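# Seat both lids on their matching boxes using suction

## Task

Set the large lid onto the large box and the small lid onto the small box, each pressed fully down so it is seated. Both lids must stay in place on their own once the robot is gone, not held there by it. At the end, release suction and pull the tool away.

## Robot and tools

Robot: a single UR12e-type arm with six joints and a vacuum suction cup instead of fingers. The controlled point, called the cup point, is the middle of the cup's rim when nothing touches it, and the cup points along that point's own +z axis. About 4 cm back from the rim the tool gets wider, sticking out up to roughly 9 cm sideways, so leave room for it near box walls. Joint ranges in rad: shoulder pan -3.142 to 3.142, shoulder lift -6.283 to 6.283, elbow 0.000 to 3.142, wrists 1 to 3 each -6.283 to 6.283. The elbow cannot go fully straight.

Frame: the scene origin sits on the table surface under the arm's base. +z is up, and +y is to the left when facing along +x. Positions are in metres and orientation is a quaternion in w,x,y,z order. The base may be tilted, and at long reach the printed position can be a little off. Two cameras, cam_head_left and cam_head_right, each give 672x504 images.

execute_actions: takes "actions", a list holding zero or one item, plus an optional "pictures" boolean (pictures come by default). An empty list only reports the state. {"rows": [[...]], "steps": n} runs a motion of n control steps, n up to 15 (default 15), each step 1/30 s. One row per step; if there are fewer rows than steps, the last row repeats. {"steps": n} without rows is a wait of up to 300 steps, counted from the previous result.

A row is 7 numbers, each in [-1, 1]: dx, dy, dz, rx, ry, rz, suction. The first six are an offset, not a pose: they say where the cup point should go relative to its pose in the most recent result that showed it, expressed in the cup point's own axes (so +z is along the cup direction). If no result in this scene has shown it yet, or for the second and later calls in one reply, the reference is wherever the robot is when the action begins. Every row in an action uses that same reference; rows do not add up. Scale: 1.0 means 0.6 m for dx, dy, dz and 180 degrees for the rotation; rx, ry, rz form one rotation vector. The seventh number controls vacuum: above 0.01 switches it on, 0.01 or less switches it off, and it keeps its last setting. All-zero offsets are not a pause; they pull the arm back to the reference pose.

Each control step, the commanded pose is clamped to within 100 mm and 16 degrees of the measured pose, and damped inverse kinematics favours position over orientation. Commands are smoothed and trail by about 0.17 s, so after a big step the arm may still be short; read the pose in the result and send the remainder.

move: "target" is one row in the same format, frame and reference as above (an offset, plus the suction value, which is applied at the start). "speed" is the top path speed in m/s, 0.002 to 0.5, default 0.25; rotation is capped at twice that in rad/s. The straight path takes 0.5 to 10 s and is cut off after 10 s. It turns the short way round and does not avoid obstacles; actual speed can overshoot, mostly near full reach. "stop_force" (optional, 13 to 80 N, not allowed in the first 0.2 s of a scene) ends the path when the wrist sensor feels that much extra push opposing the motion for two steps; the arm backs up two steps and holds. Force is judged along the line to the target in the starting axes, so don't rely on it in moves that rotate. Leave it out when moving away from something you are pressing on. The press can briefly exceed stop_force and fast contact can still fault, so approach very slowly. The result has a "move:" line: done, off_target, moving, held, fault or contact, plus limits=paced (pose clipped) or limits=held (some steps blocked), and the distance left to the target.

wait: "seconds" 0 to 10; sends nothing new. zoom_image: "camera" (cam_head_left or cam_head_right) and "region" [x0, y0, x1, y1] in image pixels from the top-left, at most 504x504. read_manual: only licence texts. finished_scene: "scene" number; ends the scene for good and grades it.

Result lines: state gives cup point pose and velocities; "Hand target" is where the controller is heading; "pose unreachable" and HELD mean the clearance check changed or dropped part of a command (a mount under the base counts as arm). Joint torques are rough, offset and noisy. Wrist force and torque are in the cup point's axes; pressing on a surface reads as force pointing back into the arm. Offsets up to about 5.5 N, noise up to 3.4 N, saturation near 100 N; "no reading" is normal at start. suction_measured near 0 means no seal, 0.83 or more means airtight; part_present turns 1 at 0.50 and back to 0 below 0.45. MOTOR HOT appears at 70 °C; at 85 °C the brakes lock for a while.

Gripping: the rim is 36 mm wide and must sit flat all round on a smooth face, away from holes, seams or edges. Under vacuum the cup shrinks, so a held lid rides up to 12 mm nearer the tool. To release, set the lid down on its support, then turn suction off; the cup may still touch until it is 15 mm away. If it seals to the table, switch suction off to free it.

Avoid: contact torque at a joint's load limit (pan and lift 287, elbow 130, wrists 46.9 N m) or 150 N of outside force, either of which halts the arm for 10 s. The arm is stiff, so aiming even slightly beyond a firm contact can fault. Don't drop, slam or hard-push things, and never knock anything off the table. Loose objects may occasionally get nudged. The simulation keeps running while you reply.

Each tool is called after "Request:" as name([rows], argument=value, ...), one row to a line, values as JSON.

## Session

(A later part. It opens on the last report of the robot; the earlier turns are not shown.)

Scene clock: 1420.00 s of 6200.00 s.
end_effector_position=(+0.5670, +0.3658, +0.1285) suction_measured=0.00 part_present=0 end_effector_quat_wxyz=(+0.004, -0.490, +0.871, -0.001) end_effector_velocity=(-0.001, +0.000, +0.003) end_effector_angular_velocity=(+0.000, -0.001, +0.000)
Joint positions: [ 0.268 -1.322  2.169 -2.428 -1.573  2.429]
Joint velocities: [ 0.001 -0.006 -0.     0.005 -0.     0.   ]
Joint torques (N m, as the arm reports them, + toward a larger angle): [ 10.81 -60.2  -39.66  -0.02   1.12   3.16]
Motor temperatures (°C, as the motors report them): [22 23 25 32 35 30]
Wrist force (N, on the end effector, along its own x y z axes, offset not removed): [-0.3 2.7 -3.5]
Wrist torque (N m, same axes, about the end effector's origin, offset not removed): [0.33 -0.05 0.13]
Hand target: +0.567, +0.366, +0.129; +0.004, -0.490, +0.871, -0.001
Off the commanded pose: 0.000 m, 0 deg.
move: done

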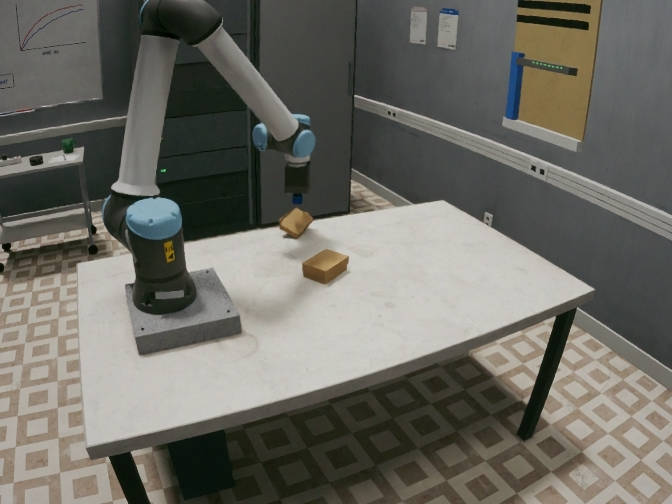

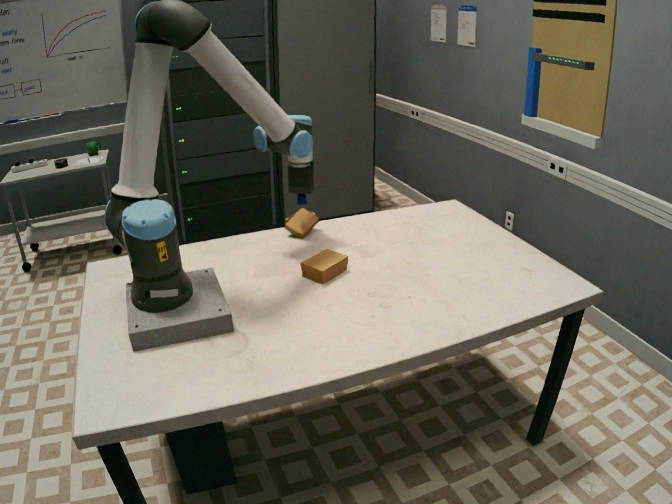

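Request:
move(target=[0,0,0.11,0,0,0,1], speed=0.03)

Request:
move(target=[0,0,0.04,0,0,0,1], speed=0.005, stop_force=14)

Request:
wait(seconds=0.8)

Request:
move(target=[0,0,-0.12,0,0,0,1], speed=0.03)

Request:
zoom_image(camera="cam_head_left", region=[260,180,340,255])

Scene clock: 1435.63 s of 6200.00 s.
end_effector_position=(+0.5676, +0.3659, +0.0629) suction_measured=0.00 part_present=0 end_effector_quat_wxyz=(+0.004, -0.490, +0.871, -0.001) end_effector_velocity=(-0.000, -0.000, -0.002) end_effector_angular_velocity=(+0.001, -0.001, -0.001)
Joint positions: [ 0.268 -1.217  2.198 -2.562 -1.573  2.429]
Joint velocities: [-0.     0.002  0.002 -0.006  0.001  0.   ]
Joint torques (N m, as the arm reports them, + toward a larger angle): [-16.42 -42.19 -21.74  -7.71   1.01  -2.43]
Motor temperatures (°C, as the motors report them): [22 23 25 32 35 30]
Wrist force (N, on the end effector, along its own x y z axes, offset not removed): [-1.0 3.9 -9.1]
Wrist torque (N m, same axes, about the end effector's origin, offset not removed): [0.55 0.14 0.24]
Hand target: +0.568, +0.366, +0.063; +0.004, -0.490, +0.871, -0.001
Off the commanded pose: 0.000 m, 0 deg.
After step 90, 10.07 s passed at rest.
move: done

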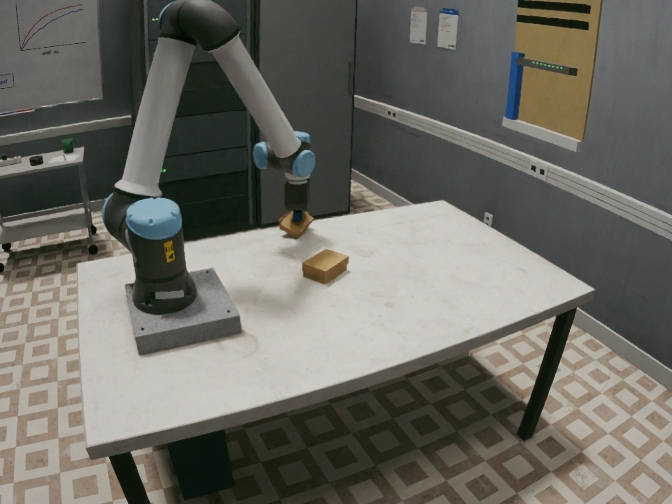

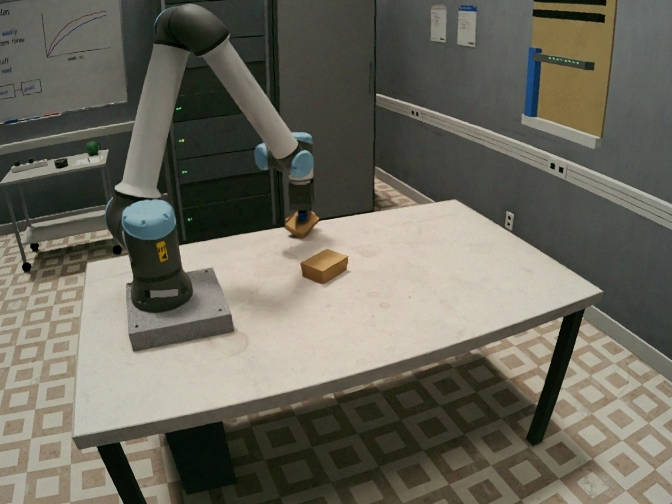

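Scene clock: 1440.07 s of 6200.00 s.
end_effector_position=(+0.5677, +0.3660, +0.0427) suction_measured=0.94 part_present=1 end_effector_quat_wxyz=(+0.004, -0.490, +0.871, -0.001) end_effector_velocity=(-0.001, -0.001, +0.001) end_effector_angular_velocity=(-0.001, +0.002, +0.000)
Joint positions: [ 0.268 -1.183  2.204 -2.602 -1.573  2.429]
Joint velocities: [-0.    -0.003  0.     0.005 -0.    -0.   ]
Joint torques (N m, as the arm reports them, + toward a larger angle): [-14.04 -56.29 -22.29   1.77   0.89  -2.59]
Motor temperatures (°C, as the motors report them): [22 23 25 32 35 30]
Wrist force (N, on the end effector, along its own x y z axes, offset not removed): [0.2 6.7 -16.0]
Wrist torque (N m, same axes, about the end effector's origin, offset not removed): [0.67 -0.53 0.20]
Hand target: +0.568, +0.366, +0.043; +0.004, -0.490, +0.871, -0.001
Off the commanded pose: 0.004 m, 0 deg.
move: contact

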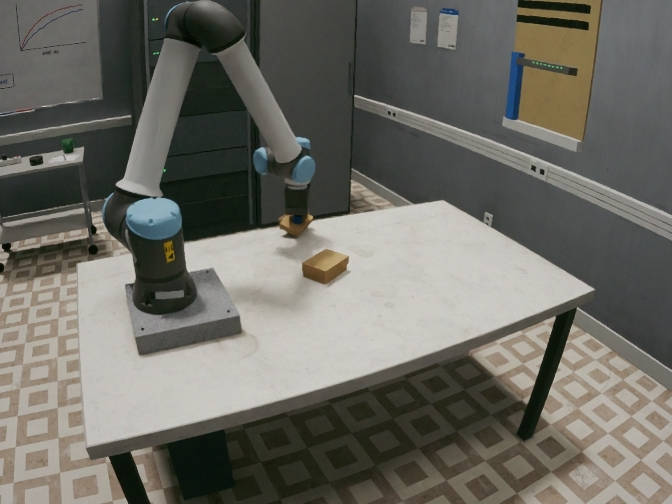

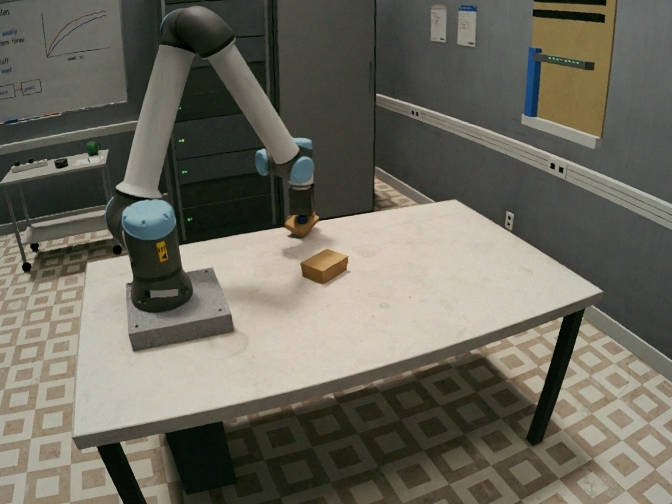

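Scene clock: 1440.87 s of 6200.00 s.
end_effector_position=(+0.5678, +0.3660, +0.0430) suction_measured=0.94 part_present=1 end_effector_quat_wxyz=(+0.004, -0.490, +0.871, -0.001) end_effector_velocity=(+0.000, -0.000, +0.001) end_effector_angular_velocity=(+0.001, -0.001, -0.000)
Joint positions: [ 0.268 -1.183  2.204 -2.602 -1.573  2.429]
Joint velocities: [-0.001 -0.001  0.     0.     0.001 -0.   ]
Joint torques (N m, as the arm reports them, + toward a larger angle): [ -8.32 -61.1  -27.73   1.46   1.14  -2.31]
Motor temperatures (°C, as the motors report them): [22 23 25 32 35 30]
Wrist force (N, on the end effector, along its own x y z axes, offset not removed): [-2.3 4.9 -17.6]
Wrist torque (N m, same axes, about the end effector's origin, offset not removed): [0.43 -0.48 0.21]
Hand target: +0.568, +0.366, +0.043; +0.004, -0.490, +0.871, -0.001
Off the commanded pose: 0.004 m, 0 deg.
Steps of this call (steps 1 to 24: nothing new was sent). Readings (end_effector_position | what the end effector reports):
1: (+0.5677, +0.3660, +0.0428) | suction_measured=0.94 part_present=1
2: (+0.5677, +0.3660, +0.0428) | suction_measured=0.94 part_present=1
4: (+0.5677, +0.3660, +0.0429) | suction_measured=0.94 part_present=1
8: (+0.5677, +0.3660, +0.0430) | suction_measured=0.94 part_present=1
24: the state above

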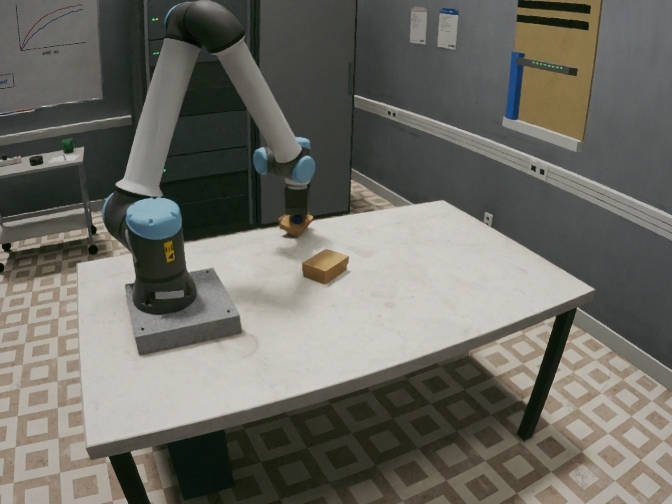

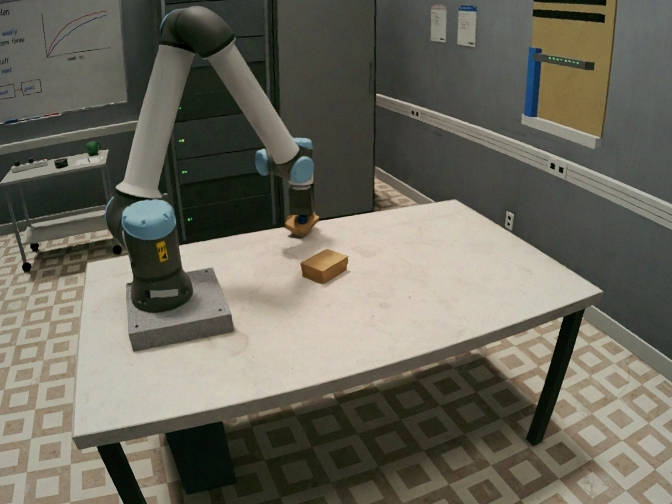

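Scene clock: 1443.63 s of 6200.00 s.
end_effector_position=(+0.5671, +0.3658, +0.1147) suction_measured=0.94 part_present=1 end_effector_quat_wxyz=(+0.004, -0.490, +0.871, -0.001) end_effector_velocity=(+0.000, +0.000, +0.003) end_effector_angular_velocity=(+0.001, -0.001, -0.001)
Joint positions: [ 0.268 -1.301  2.176 -2.456 -1.573  2.429]
Joint velocities: [-0.    -0.005 -0.002  0.005  0.     0.   ]
Joint torques (N m, as the arm reports them, + toward a larger angle): [ 10.72 -62.09 -37.39  -0.26  -0.84   3.07]
Motor temperatures (°C, as the motors report them): [22 23 25 32 35 30]
Wrist force (N, on the end effector, along its own x y z axes, offset not removed): [1.7 2.8 -3.1]
Wrist torque (N m, same axes, about the end effector's origin, offset not removed): [0.62 -0.39 0.11]
Hand target: +0.567, +0.366, +0.115; +0.004, -0.490, +0.871, -0.001
Off the commanded pose: 0.000 m, 0 deg.
move: done

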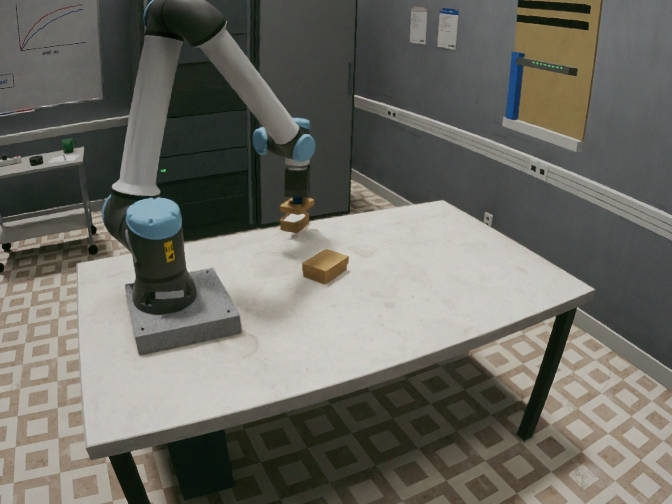

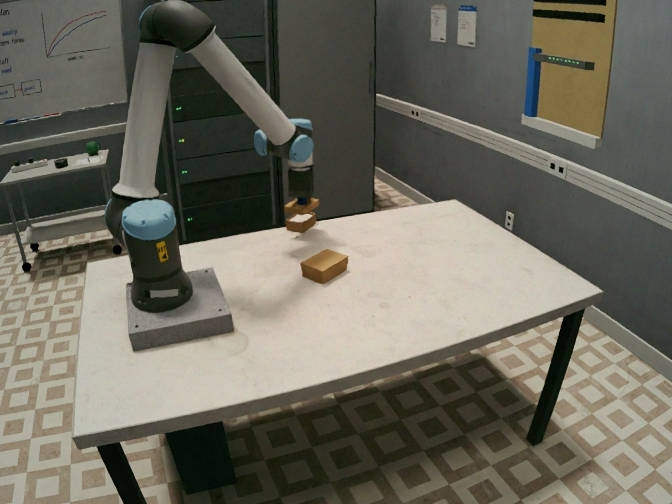

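Region (260, 180, 340, 255) of cam_head_left's 672x504 image, scaled by 6.300, with more detail than that image has; it fills the top 472 rows of this view, and the rest is white.

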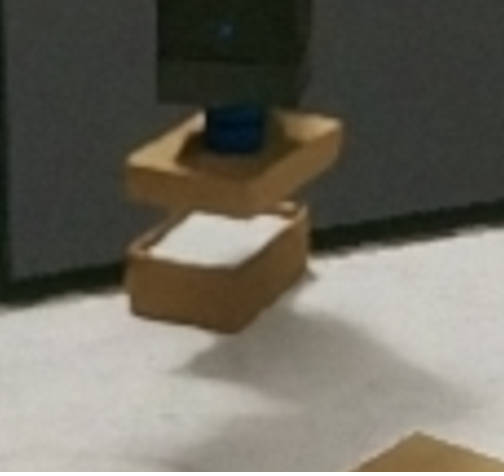

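Request:
move(target=[0.006,0.007,0.05,0,0,-0.04,1], speed=0.02)

Request:
zoom_image(camera="cam_head_left", region=[260,180,340,255])

Request:
zoom_image(camera="cam_head_right", region=[265,180,345,255])

Scene clock: 1460.13 s of 6200.00 s.
end_effector_position=(+0.5620, +0.3650, +0.0849) suction_measured=0.94 part_present=1 end_effector_quat_wxyz=(+0.004, -0.544, +0.839, -0.001) end_effector_velocity=(-0.000, -0.001, -0.003) end_effector_angular_velocity=(-0.001, +0.000, +0.010)
Joint positions: [ 0.27  -1.26   2.2   -2.52  -1.573  2.306]
Joint velocities: [-0.001  0.003  0.002 -0.006 -0.    -0.011]
Joint torques (N m, as the arm reports them, + toward a larger angle): [  9.73 -42.03 -24.06  -8.34  -2.02  -3.  ]
Motor temperatures (°C, as the motors report them): [22 23 25 32 35 30]
Wrist force (N, on the end effector, along its own x y z axes, offset not removed): [-2.2 -1.3 -1.4]
Wrist torque (N m, same axes, about the end effector's origin, offset not removed): [-0.15 0.24 0.18]
Hand target: +0.562, +0.365, +0.085; +0.004, -0.544, +0.839, -0.001
Off the commanded pose: 0.000 m, 0 deg.
After step 90, 10.13 s passed at rest.
move: done

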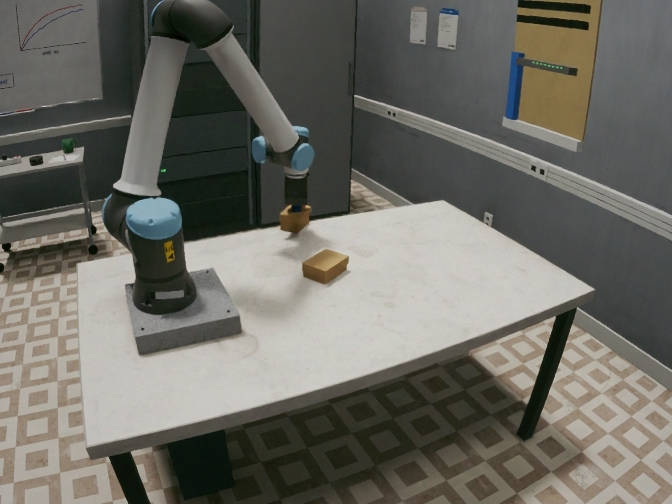

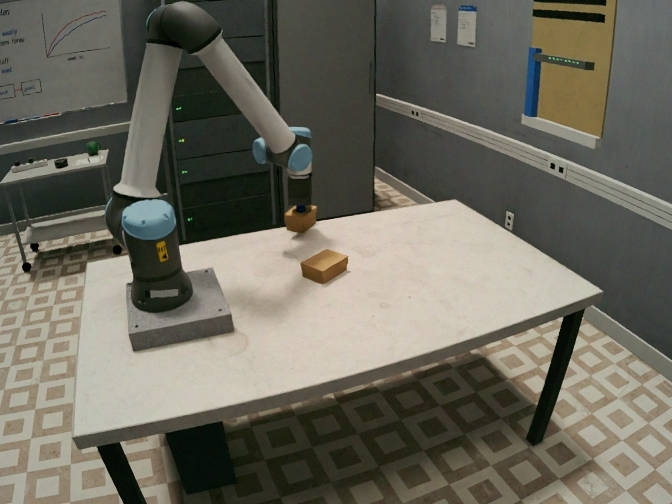

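Region (260, 180, 340, 255) of cam_head_left's 672x504 image, scaled by 6.300, with more detail than that image has; it fills the top 472 rows of this view, and the rest is white.

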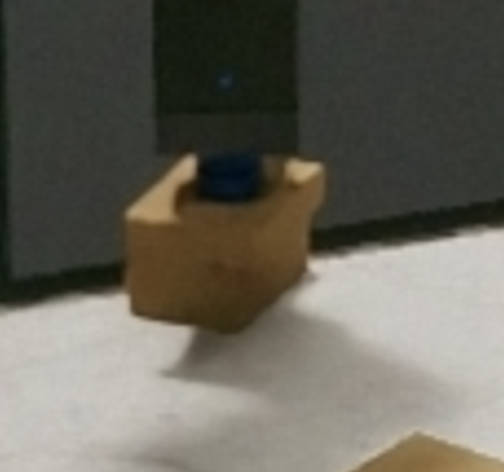

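Region (265, 180, 345, 255) of cam_head_right's 672x504 image, scaled by 6.300, with more detail than that image has; it fills the top 472 rows of this view, and the rest is white.

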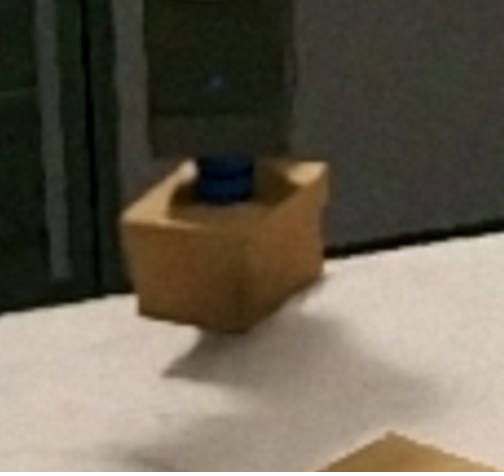

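Request:
move(target=[-0.095,0.009,0,0,0,0,1], speed=0.03)

Request:
zoom_image(camera="cam_head_left", region=[260,180,340,255])

Request:
zoom_image(camera="cam_head_right", region=[265,180,345,255])

Scene clock: 1494.10 s of 6200.00 s.
end_effector_position=(+0.5802, +0.4189, +0.0853) suction_measured=0.94 part_present=1 end_effector_quat_wxyz=(+0.004, -0.544, +0.839, -0.001) end_effector_velocity=(+0.001, +0.003, +0.001) end_effector_angular_velocity=(+0.000, -0.002, +0.000)
Joint positions: [ 0.336 -1.205  2.111 -2.487 -1.573  2.372]
Joint velocities: [ 0.003  0.001 -0.004  0.001 -0.     0.003]
Joint torques (N m, as the arm reports them, + toward a larger angle): [ 12.62 -47.2  -36.71  -0.48  -1.67   3.95]
Motor temperatures (°C, as the motors report them): [22 23 25 32 35 30]
Wrist force (N, on the end effector, along its own x y z axes, offset not removed): [-2.4 1.9 -4.3]
Wrist torque (N m, same axes, about the end effector's origin, offset not removed): [0.39 0.33 0.42]
Hand target: +0.580, +0.419, +0.085; +0.004, -0.544, +0.839, -0.001
Off the commanded pose: 0.000 m, 0 deg.
After step 90, 28.70 s passed at rest.
move: done

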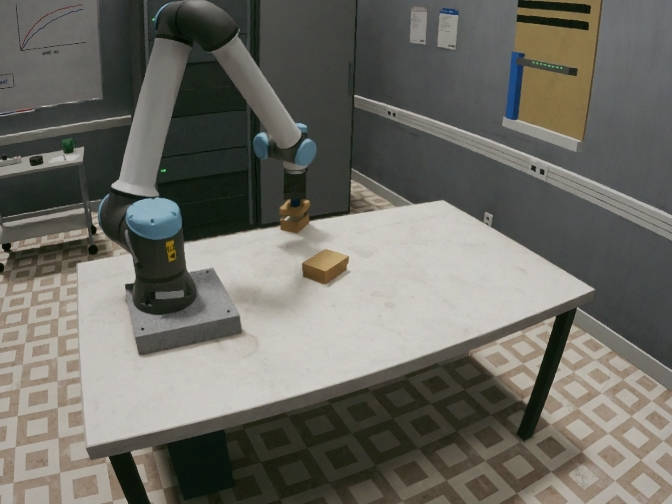

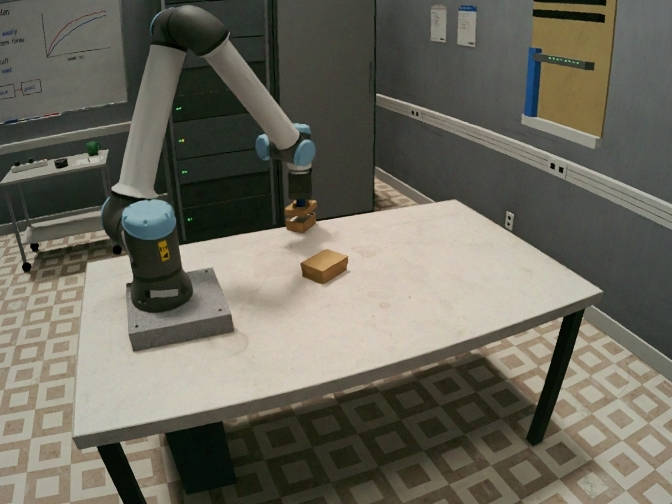

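Region (260, 180, 340, 255) of cam_head_left's 672x504 image, scaled by 6.300, with more detail than that image has; it fills the top 472 rows of this view, and the rest is white.

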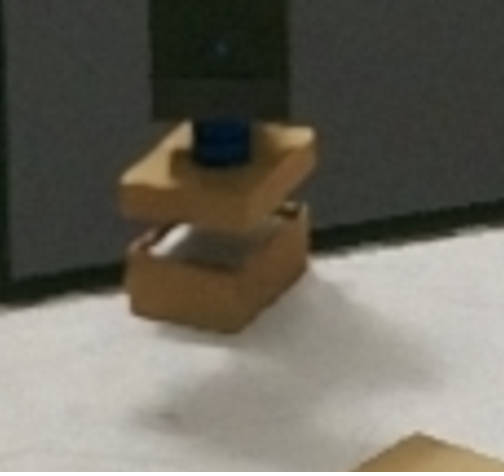

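Region (265, 180, 345, 255) of cam_head_right's 672x504 image, scaled by 6.300, with more detail than that image has; it fills the top 472 rows of this view, and the rest is white.

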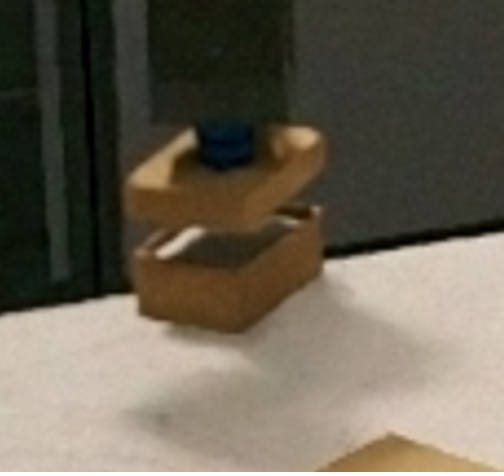

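Request:
move(target=[-0.027,0.002,0,0,0,0,1], speed=0.02)

Request:
move(target=[0,0,0.09,0,0,0,1], speed=0.006, stop_force=14)

Request:
zoom_image(camera="cam_head_left", region=[260,180,340,255])

Request:
zoom_image(camera="cam_head_right", region=[265,180,345,255])

Scene clock: 1509.63 s of 6200.00 s.
end_effector_position=(+0.5856, +0.4338, +0.0854) suction_measured=0.94 part_present=1 end_effector_quat_wxyz=(+0.004, -0.544, +0.839, -0.001) end_effector_velocity=(+0.001, +0.003, -0.002) end_effector_angular_velocity=(-0.001, +0.002, +0.000)
Joint positions: [ 0.353 -1.189  2.085 -2.477 -1.573  2.389]
Joint velocities: [ 0.003  0.005 -0.005  0.002 -0.001  0.003]
Joint torques (N m, as the arm reports them, + toward a larger angle): [ 12.38 -50.42 -36.98  -0.14  -1.72   3.2 ]
Motor temperatures (°C, as the motors report them): [22 23 25 32 35 30]
Wrist force (N, on the end effector, along its own x y z axes, offset not removed): [1.0 2.0 -4.8]
Wrist torque (N m, same axes, about the end effector's origin, offset not removed): [0.49 -0.19 0.27]
Hand target: +0.586, +0.434, +0.085; +0.004, -0.544, +0.839, -0.001
Off the commanded pose: 0.000 m, 0 deg.
After step 90, 11.43 s passed at rest.
move: done

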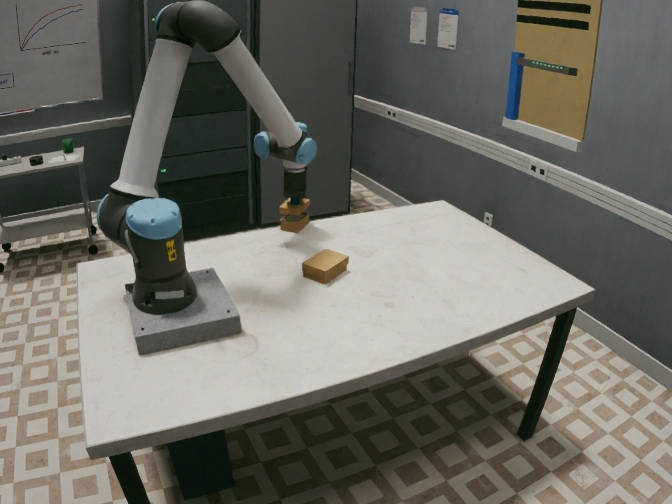

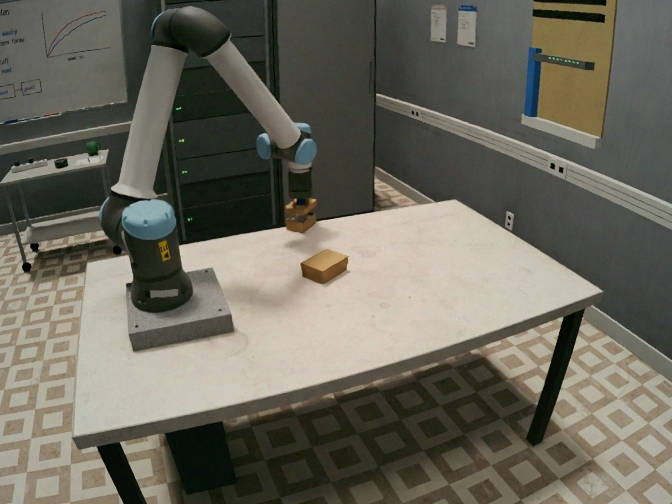

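Scene clock: 1515.20 s of 6200.00 s.
end_effector_position=(+0.5860, +0.4339, +0.0545) suction_measured=0.94 part_present=1 end_effector_quat_wxyz=(+0.004, -0.544, +0.839, -0.001) end_effector_velocity=(-0.001, +0.000, +0.000) end_effector_angular_velocity=(-0.002, +0.003, +0.001)
Joint positions: [ 0.353 -1.142  2.095 -2.534 -1.573  2.389]
Joint velocities: [ 0.001 -0.001 -0.001  0.005 -0.001  0.   ]
Joint torques (N m, as the arm reports them, + toward a larger angle): [-17.77 -48.74 -11.65   4.25  -1.34  -2.72]
Motor temperatures (°C, as the motors report them): [22 23 25 32 35 30]
Wrist force (N, on the end effector, along its own x y z axes, offset not removed): [-0.3 -1.8 -42.9]
Wrist torque (N m, same axes, about the end effector's origin, offset not removed): [-1.04 -0.25 0.20]
Hand target: +0.586, +0.434, +0.055; +0.004, -0.544, +0.839, -0.001
Off the commanded pose: 0.023 m, 0 deg.
move: contact

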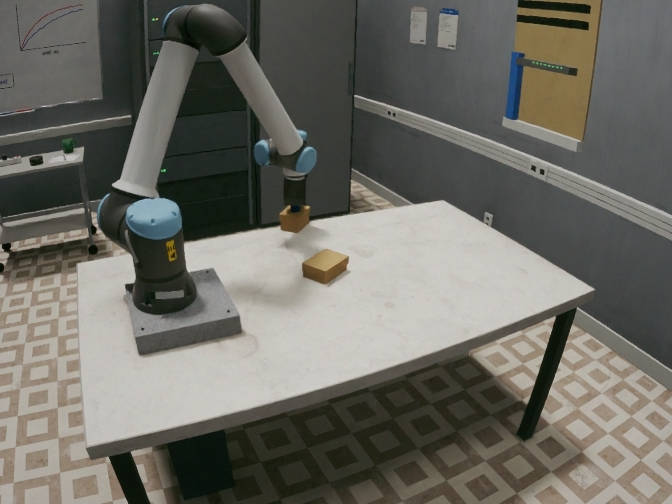

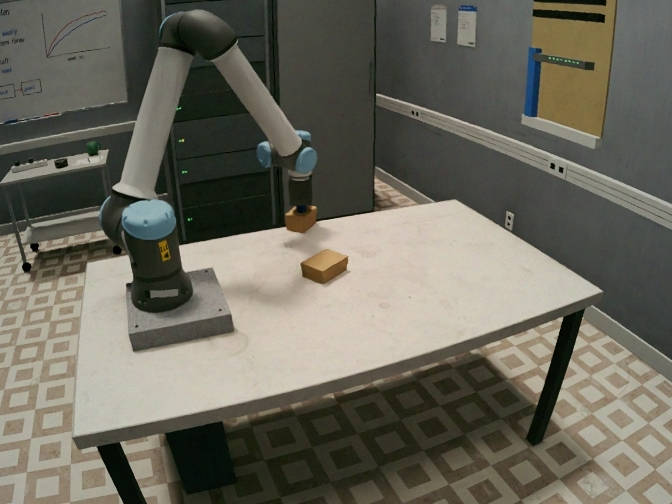

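Region (260, 180, 340, 255) of cam_head_left's 672x504 image, scaled by 6.300, with more detail than that image has; it fills the top 472 rows of this view, and the rest is white.

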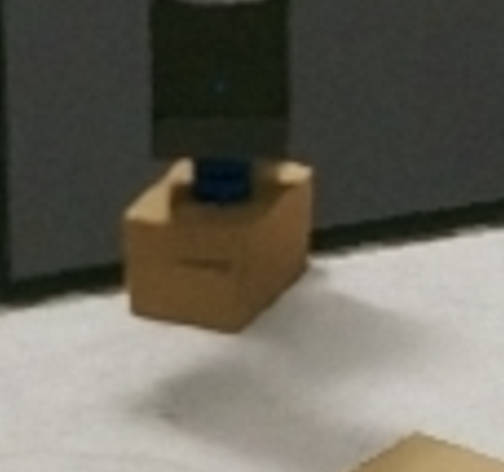

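Region (265, 180, 345, 255) of cam_head_right's 672x504 image, scaled by 6.300, with more detail than that image has; it fills the top 472 rows of this view, and the rest is white.

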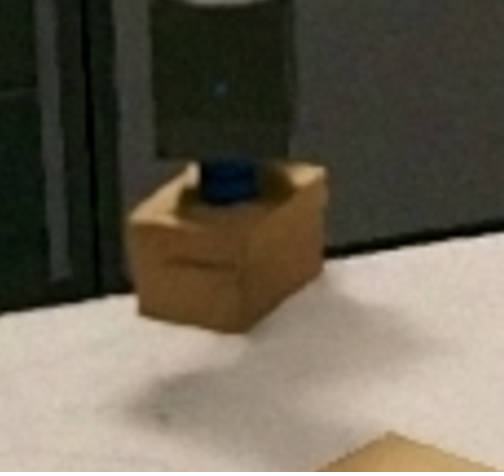

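Request:
move(target=[0.007,-0.003,-0.012,0,0,0,1], speed=0.006)

Request:
move(target=[0,0,0.05,0,0,0,1], speed=0.003, stop_force=13)

Request:
zoom_image(camera="cam_head_left", region=[260,180,340,255])

Request:
zoom_image(camera="cam_head_right", region=[265,180,345,255])

Scene clock: 1527.20 s of 6200.00 s.
end_effector_position=(+0.5859, +0.4294, +0.0615) suction_measured=0.94 part_present=1 end_effector_quat_wxyz=(+0.004, -0.544, +0.839, -0.001) end_effector_velocity=(-0.000, -0.001, +0.001) end_effector_angular_velocity=(-0.001, +0.001, +0.001)
Joint positions: [ 0.347 -1.156  2.099 -2.523 -1.573  2.383]
Joint velocities: [-0.001 -0.003  0.001  0.002 -0.    -0.002]
Joint torques (N m, as the arm reports them, + toward a larger angle): [-13.06 -72.78 -23.18  -0.23   1.65  -2.43]
Motor temperatures (°C, as the motors report them): [22 23 25 32 35 30]
Wrist force (N, on the end effector, along its own x y z axes, offset not removed): [2.2 2.1 -8.5]
Wrist torque (N m, same axes, about the end effector's origin, offset not removed): [0.14 -0.50 0.26]
Hand target: +0.586, +0.429, +0.062; +0.004, -0.544, +0.839, -0.001
Off the commanded pose: 0.000 m, 0 deg.
After step 90, 7.40 s passed at rest.
move: done

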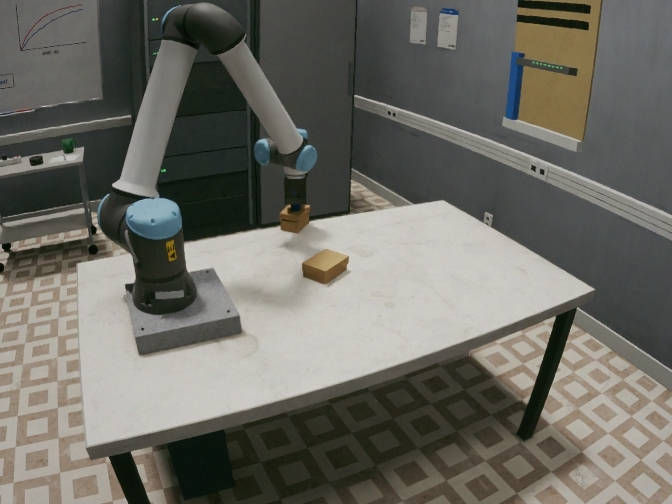

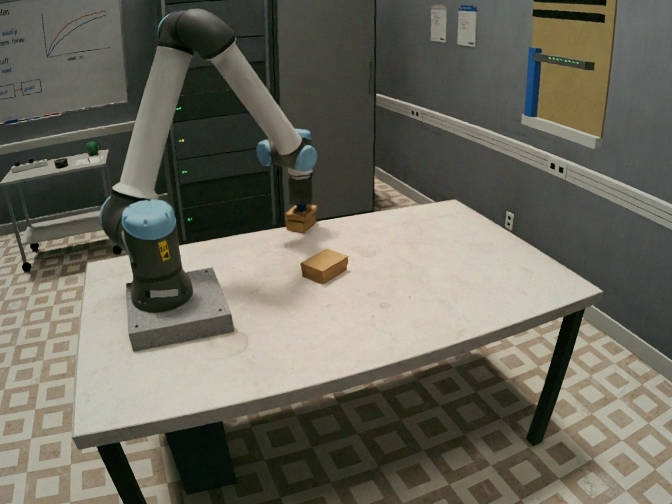

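Scene clock: 1529.90 s of 6200.00 s.
end_effector_position=(+0.5860, +0.4295, +0.0546) suction_measured=0.94 part_present=1 end_effector_quat_wxyz=(+0.004, -0.544, +0.839, -0.001) end_effector_velocity=(-0.002, -0.000, -0.001) end_effector_angular_velocity=(-0.002, +0.003, +0.001)
Joint positions: [ 0.347 -1.145  2.101 -2.537 -1.573  2.383]
Joint velocities: [ 0.001 -0.     0.001  0.002 -0.001  0.   ]
Joint torques (N m, as the arm reports them, + toward a larger angle): [  9.75 -62.28 -18.46   2.18   0.99   3.34]
Motor temperatures (°C, as the motors report them): [22 23 25 32 35 30]
Wrist force (N, on the end effector, along its own x y z axes, offset not removed): [1.7 -0.2 -17.2]
Wrist torque (N m, same axes, about the end effector's origin, offset not removed): [0.23 -0.31 0.15]
Hand target: +0.586, +0.429, +0.055; +0.004, -0.544, +0.839, -0.001
Off the commanded pose: 0.023 m, 0 deg.
move: contact

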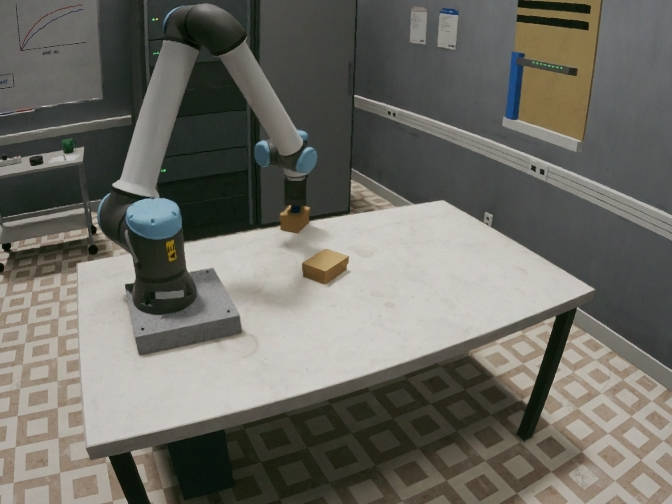

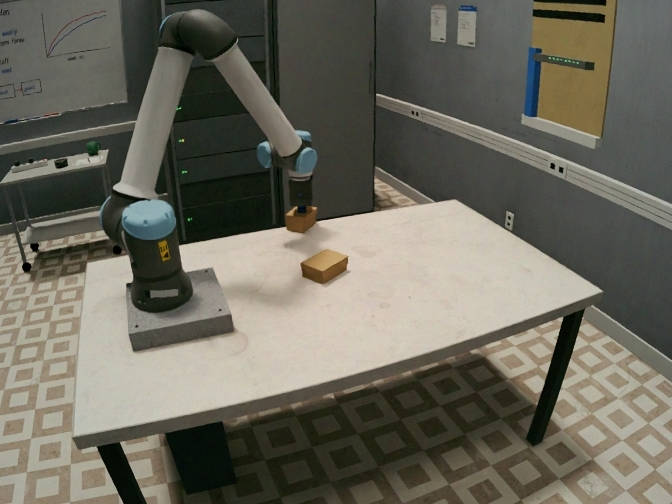

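Region (260, 180, 340, 255) of cam_head_left's 672x504 image, scaled by 6.300, with more detail than that image has; it fills the top 472 rows of this view, and the rest is white.

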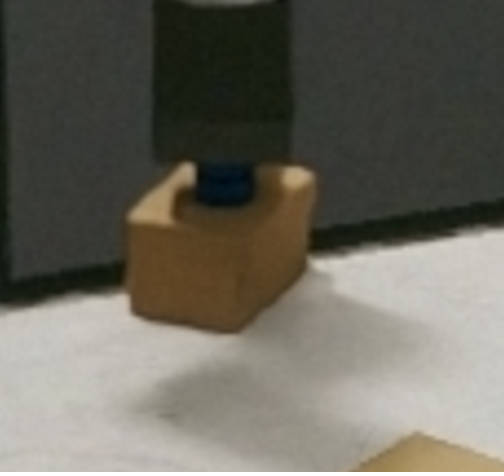

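Region (265, 180, 345, 255) of cam_head_right's 672x504 image, scaled by 6.300, with more detail than that image has; it fills the top 472 rows of this view, and the rest is white.

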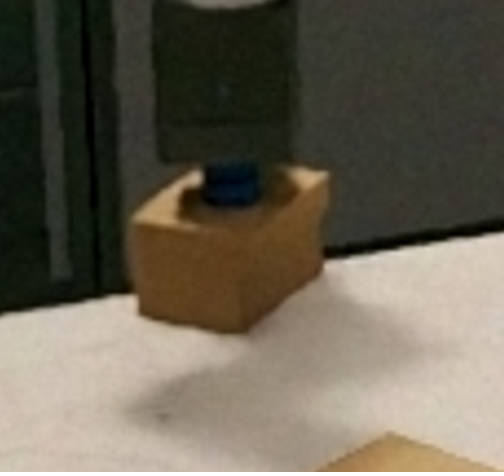

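Request:
move(target=[0.003,0.004,-0.012,0,0,0,1], speed=0.006)

Request:
move(target=[0,0,0.05,0,0,0,1], speed=0.003, stop_force=13)

Request:
zoom_image(camera="cam_head_left", region=[275,195,325,240])

Request:
zoom_image(camera="cam_head_right", region=[280,195,330,240])

Scene clock: 1541.20 s of 6200.00 s.
end_effector_position=(+0.5831, +0.4288, +0.0616) suction_measured=0.94 part_present=1 end_effector_quat_wxyz=(+0.004, -0.544, +0.839, -0.001) end_effector_velocity=(-0.001, -0.000, +0.002) end_effector_angular_velocity=(-0.000, +0.000, +0.000)
Joint positions: [ 0.348 -1.159  2.104 -2.526 -1.573  2.384]
Joint velocities: [ 0.001 -0.004  0.002  0.003 -0.     0.   ]
Joint torques (N m, as the arm reports them, + toward a larger angle): [ 10.72 -68.62 -23.49  -0.39   0.08   3.79]
Motor temperatures (°C, as the motors report them): [22 23 25 32 35 30]
Wrist force (N, on the end effector, along its own x y z axes, offset not removed): [2.7 4.1 -5.5]
Wrist torque (N m, same axes, about the end effector's origin, offset not removed): [0.64 -0.28 0.31]
Hand target: +0.583, +0.429, +0.062; +0.004, -0.544, +0.839, -0.001
Off the commanded pose: 0.000 m, 0 deg.
After step 90, 6.80 s passed at rest.
move: done

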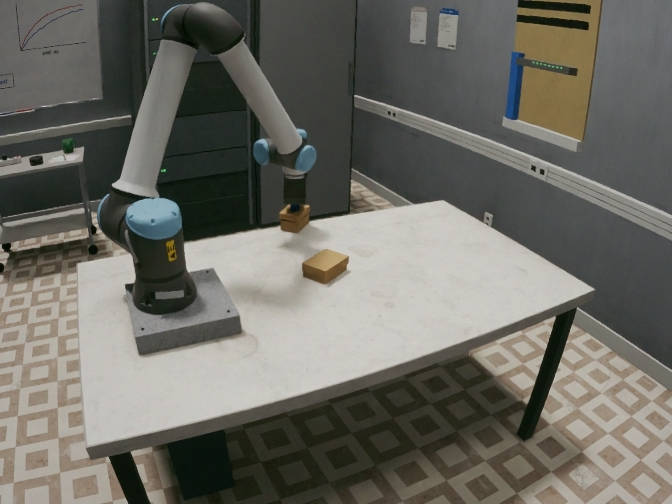

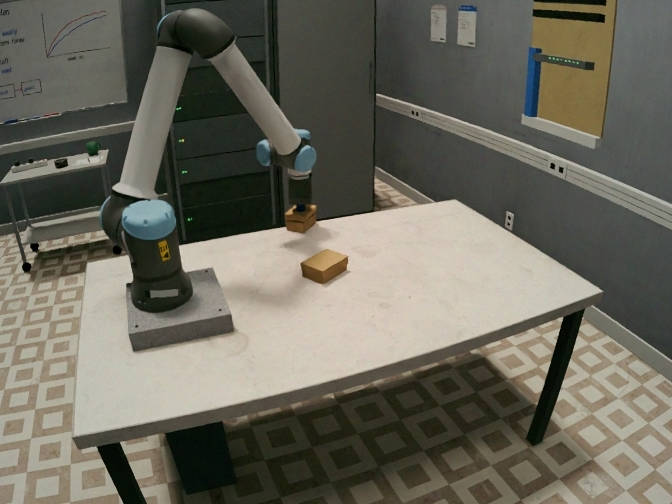

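Scene clock: 1543.83 s of 6200.00 s.
end_effector_position=(+0.5833, +0.4289, +0.0548) suction_measured=0.94 part_present=1 end_effector_quat_wxyz=(+0.004, -0.544, +0.839, -0.001) end_effector_velocity=(-0.002, +0.000, +0.000) end_effector_angular_velocity=(-0.001, +0.002, +0.001)
Joint positions: [ 0.348 -1.149  2.106 -2.539 -1.573  2.384]
Joint velocities: [ 0.001 -0.002  0.001  0.003 -0.     0.001]
Joint torques (N m, as the arm reports them, + toward a larger angle): [ -9.02 -60.93 -19.16   1.41   0.46  -1.43]
Motor temperatures (°C, as the motors report them): [22 23 25 32 35 30]
Wrist force (N, on the end effector, along its own x y z axes, offset not removed): [8.5 9.8 -26.5]
Wrist torque (N m, same axes, about the end effector's origin, offset not removed): [1.05 -0.76 0.20]
Hand target: +0.583, +0.429, +0.055; +0.004, -0.544, +0.839, -0.001
Off the commanded pose: 0.023 m, 0 deg.
move: contact

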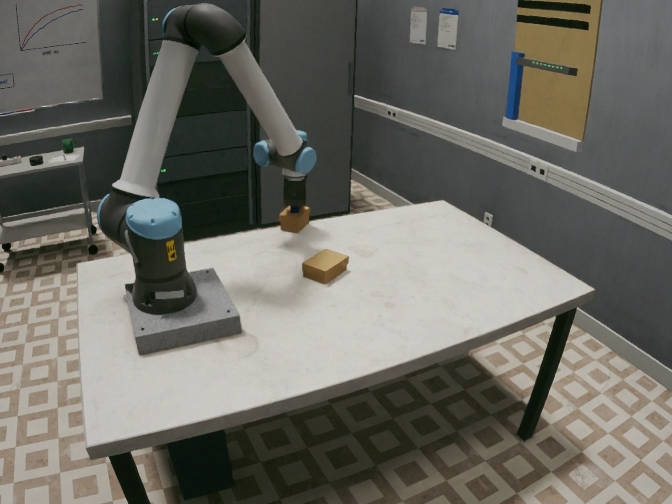

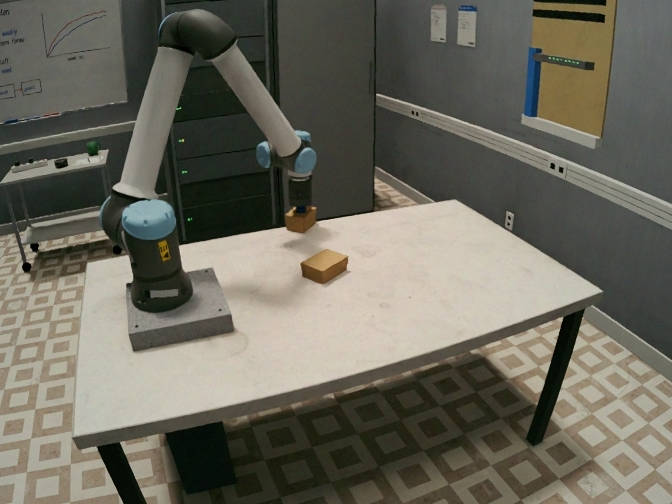

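Region (275, 195, 325, 240) of cam_head_left's 672x504 image, scaled by 10.080, with more detail than that image has; it fills the top 454 rows of this view, and the rest is white.

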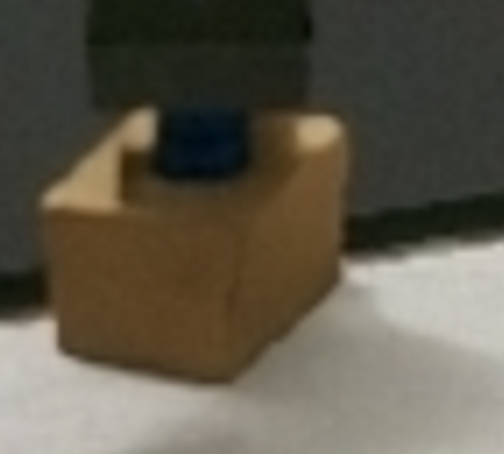

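Region (280, 195, 330, 240) of cam_head_right's 672x504 image, scaled by 10.080, with more detail than that image has; it fills the top 454 rows of this view, and the rest is white.

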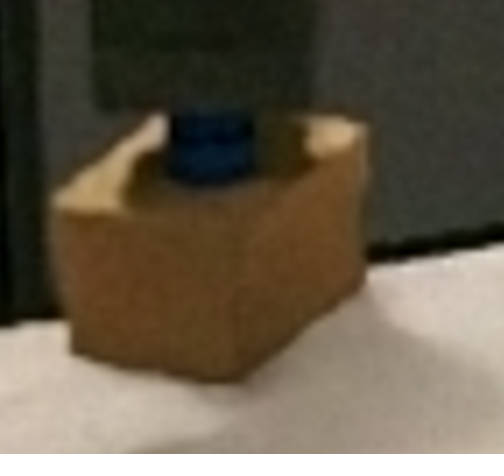

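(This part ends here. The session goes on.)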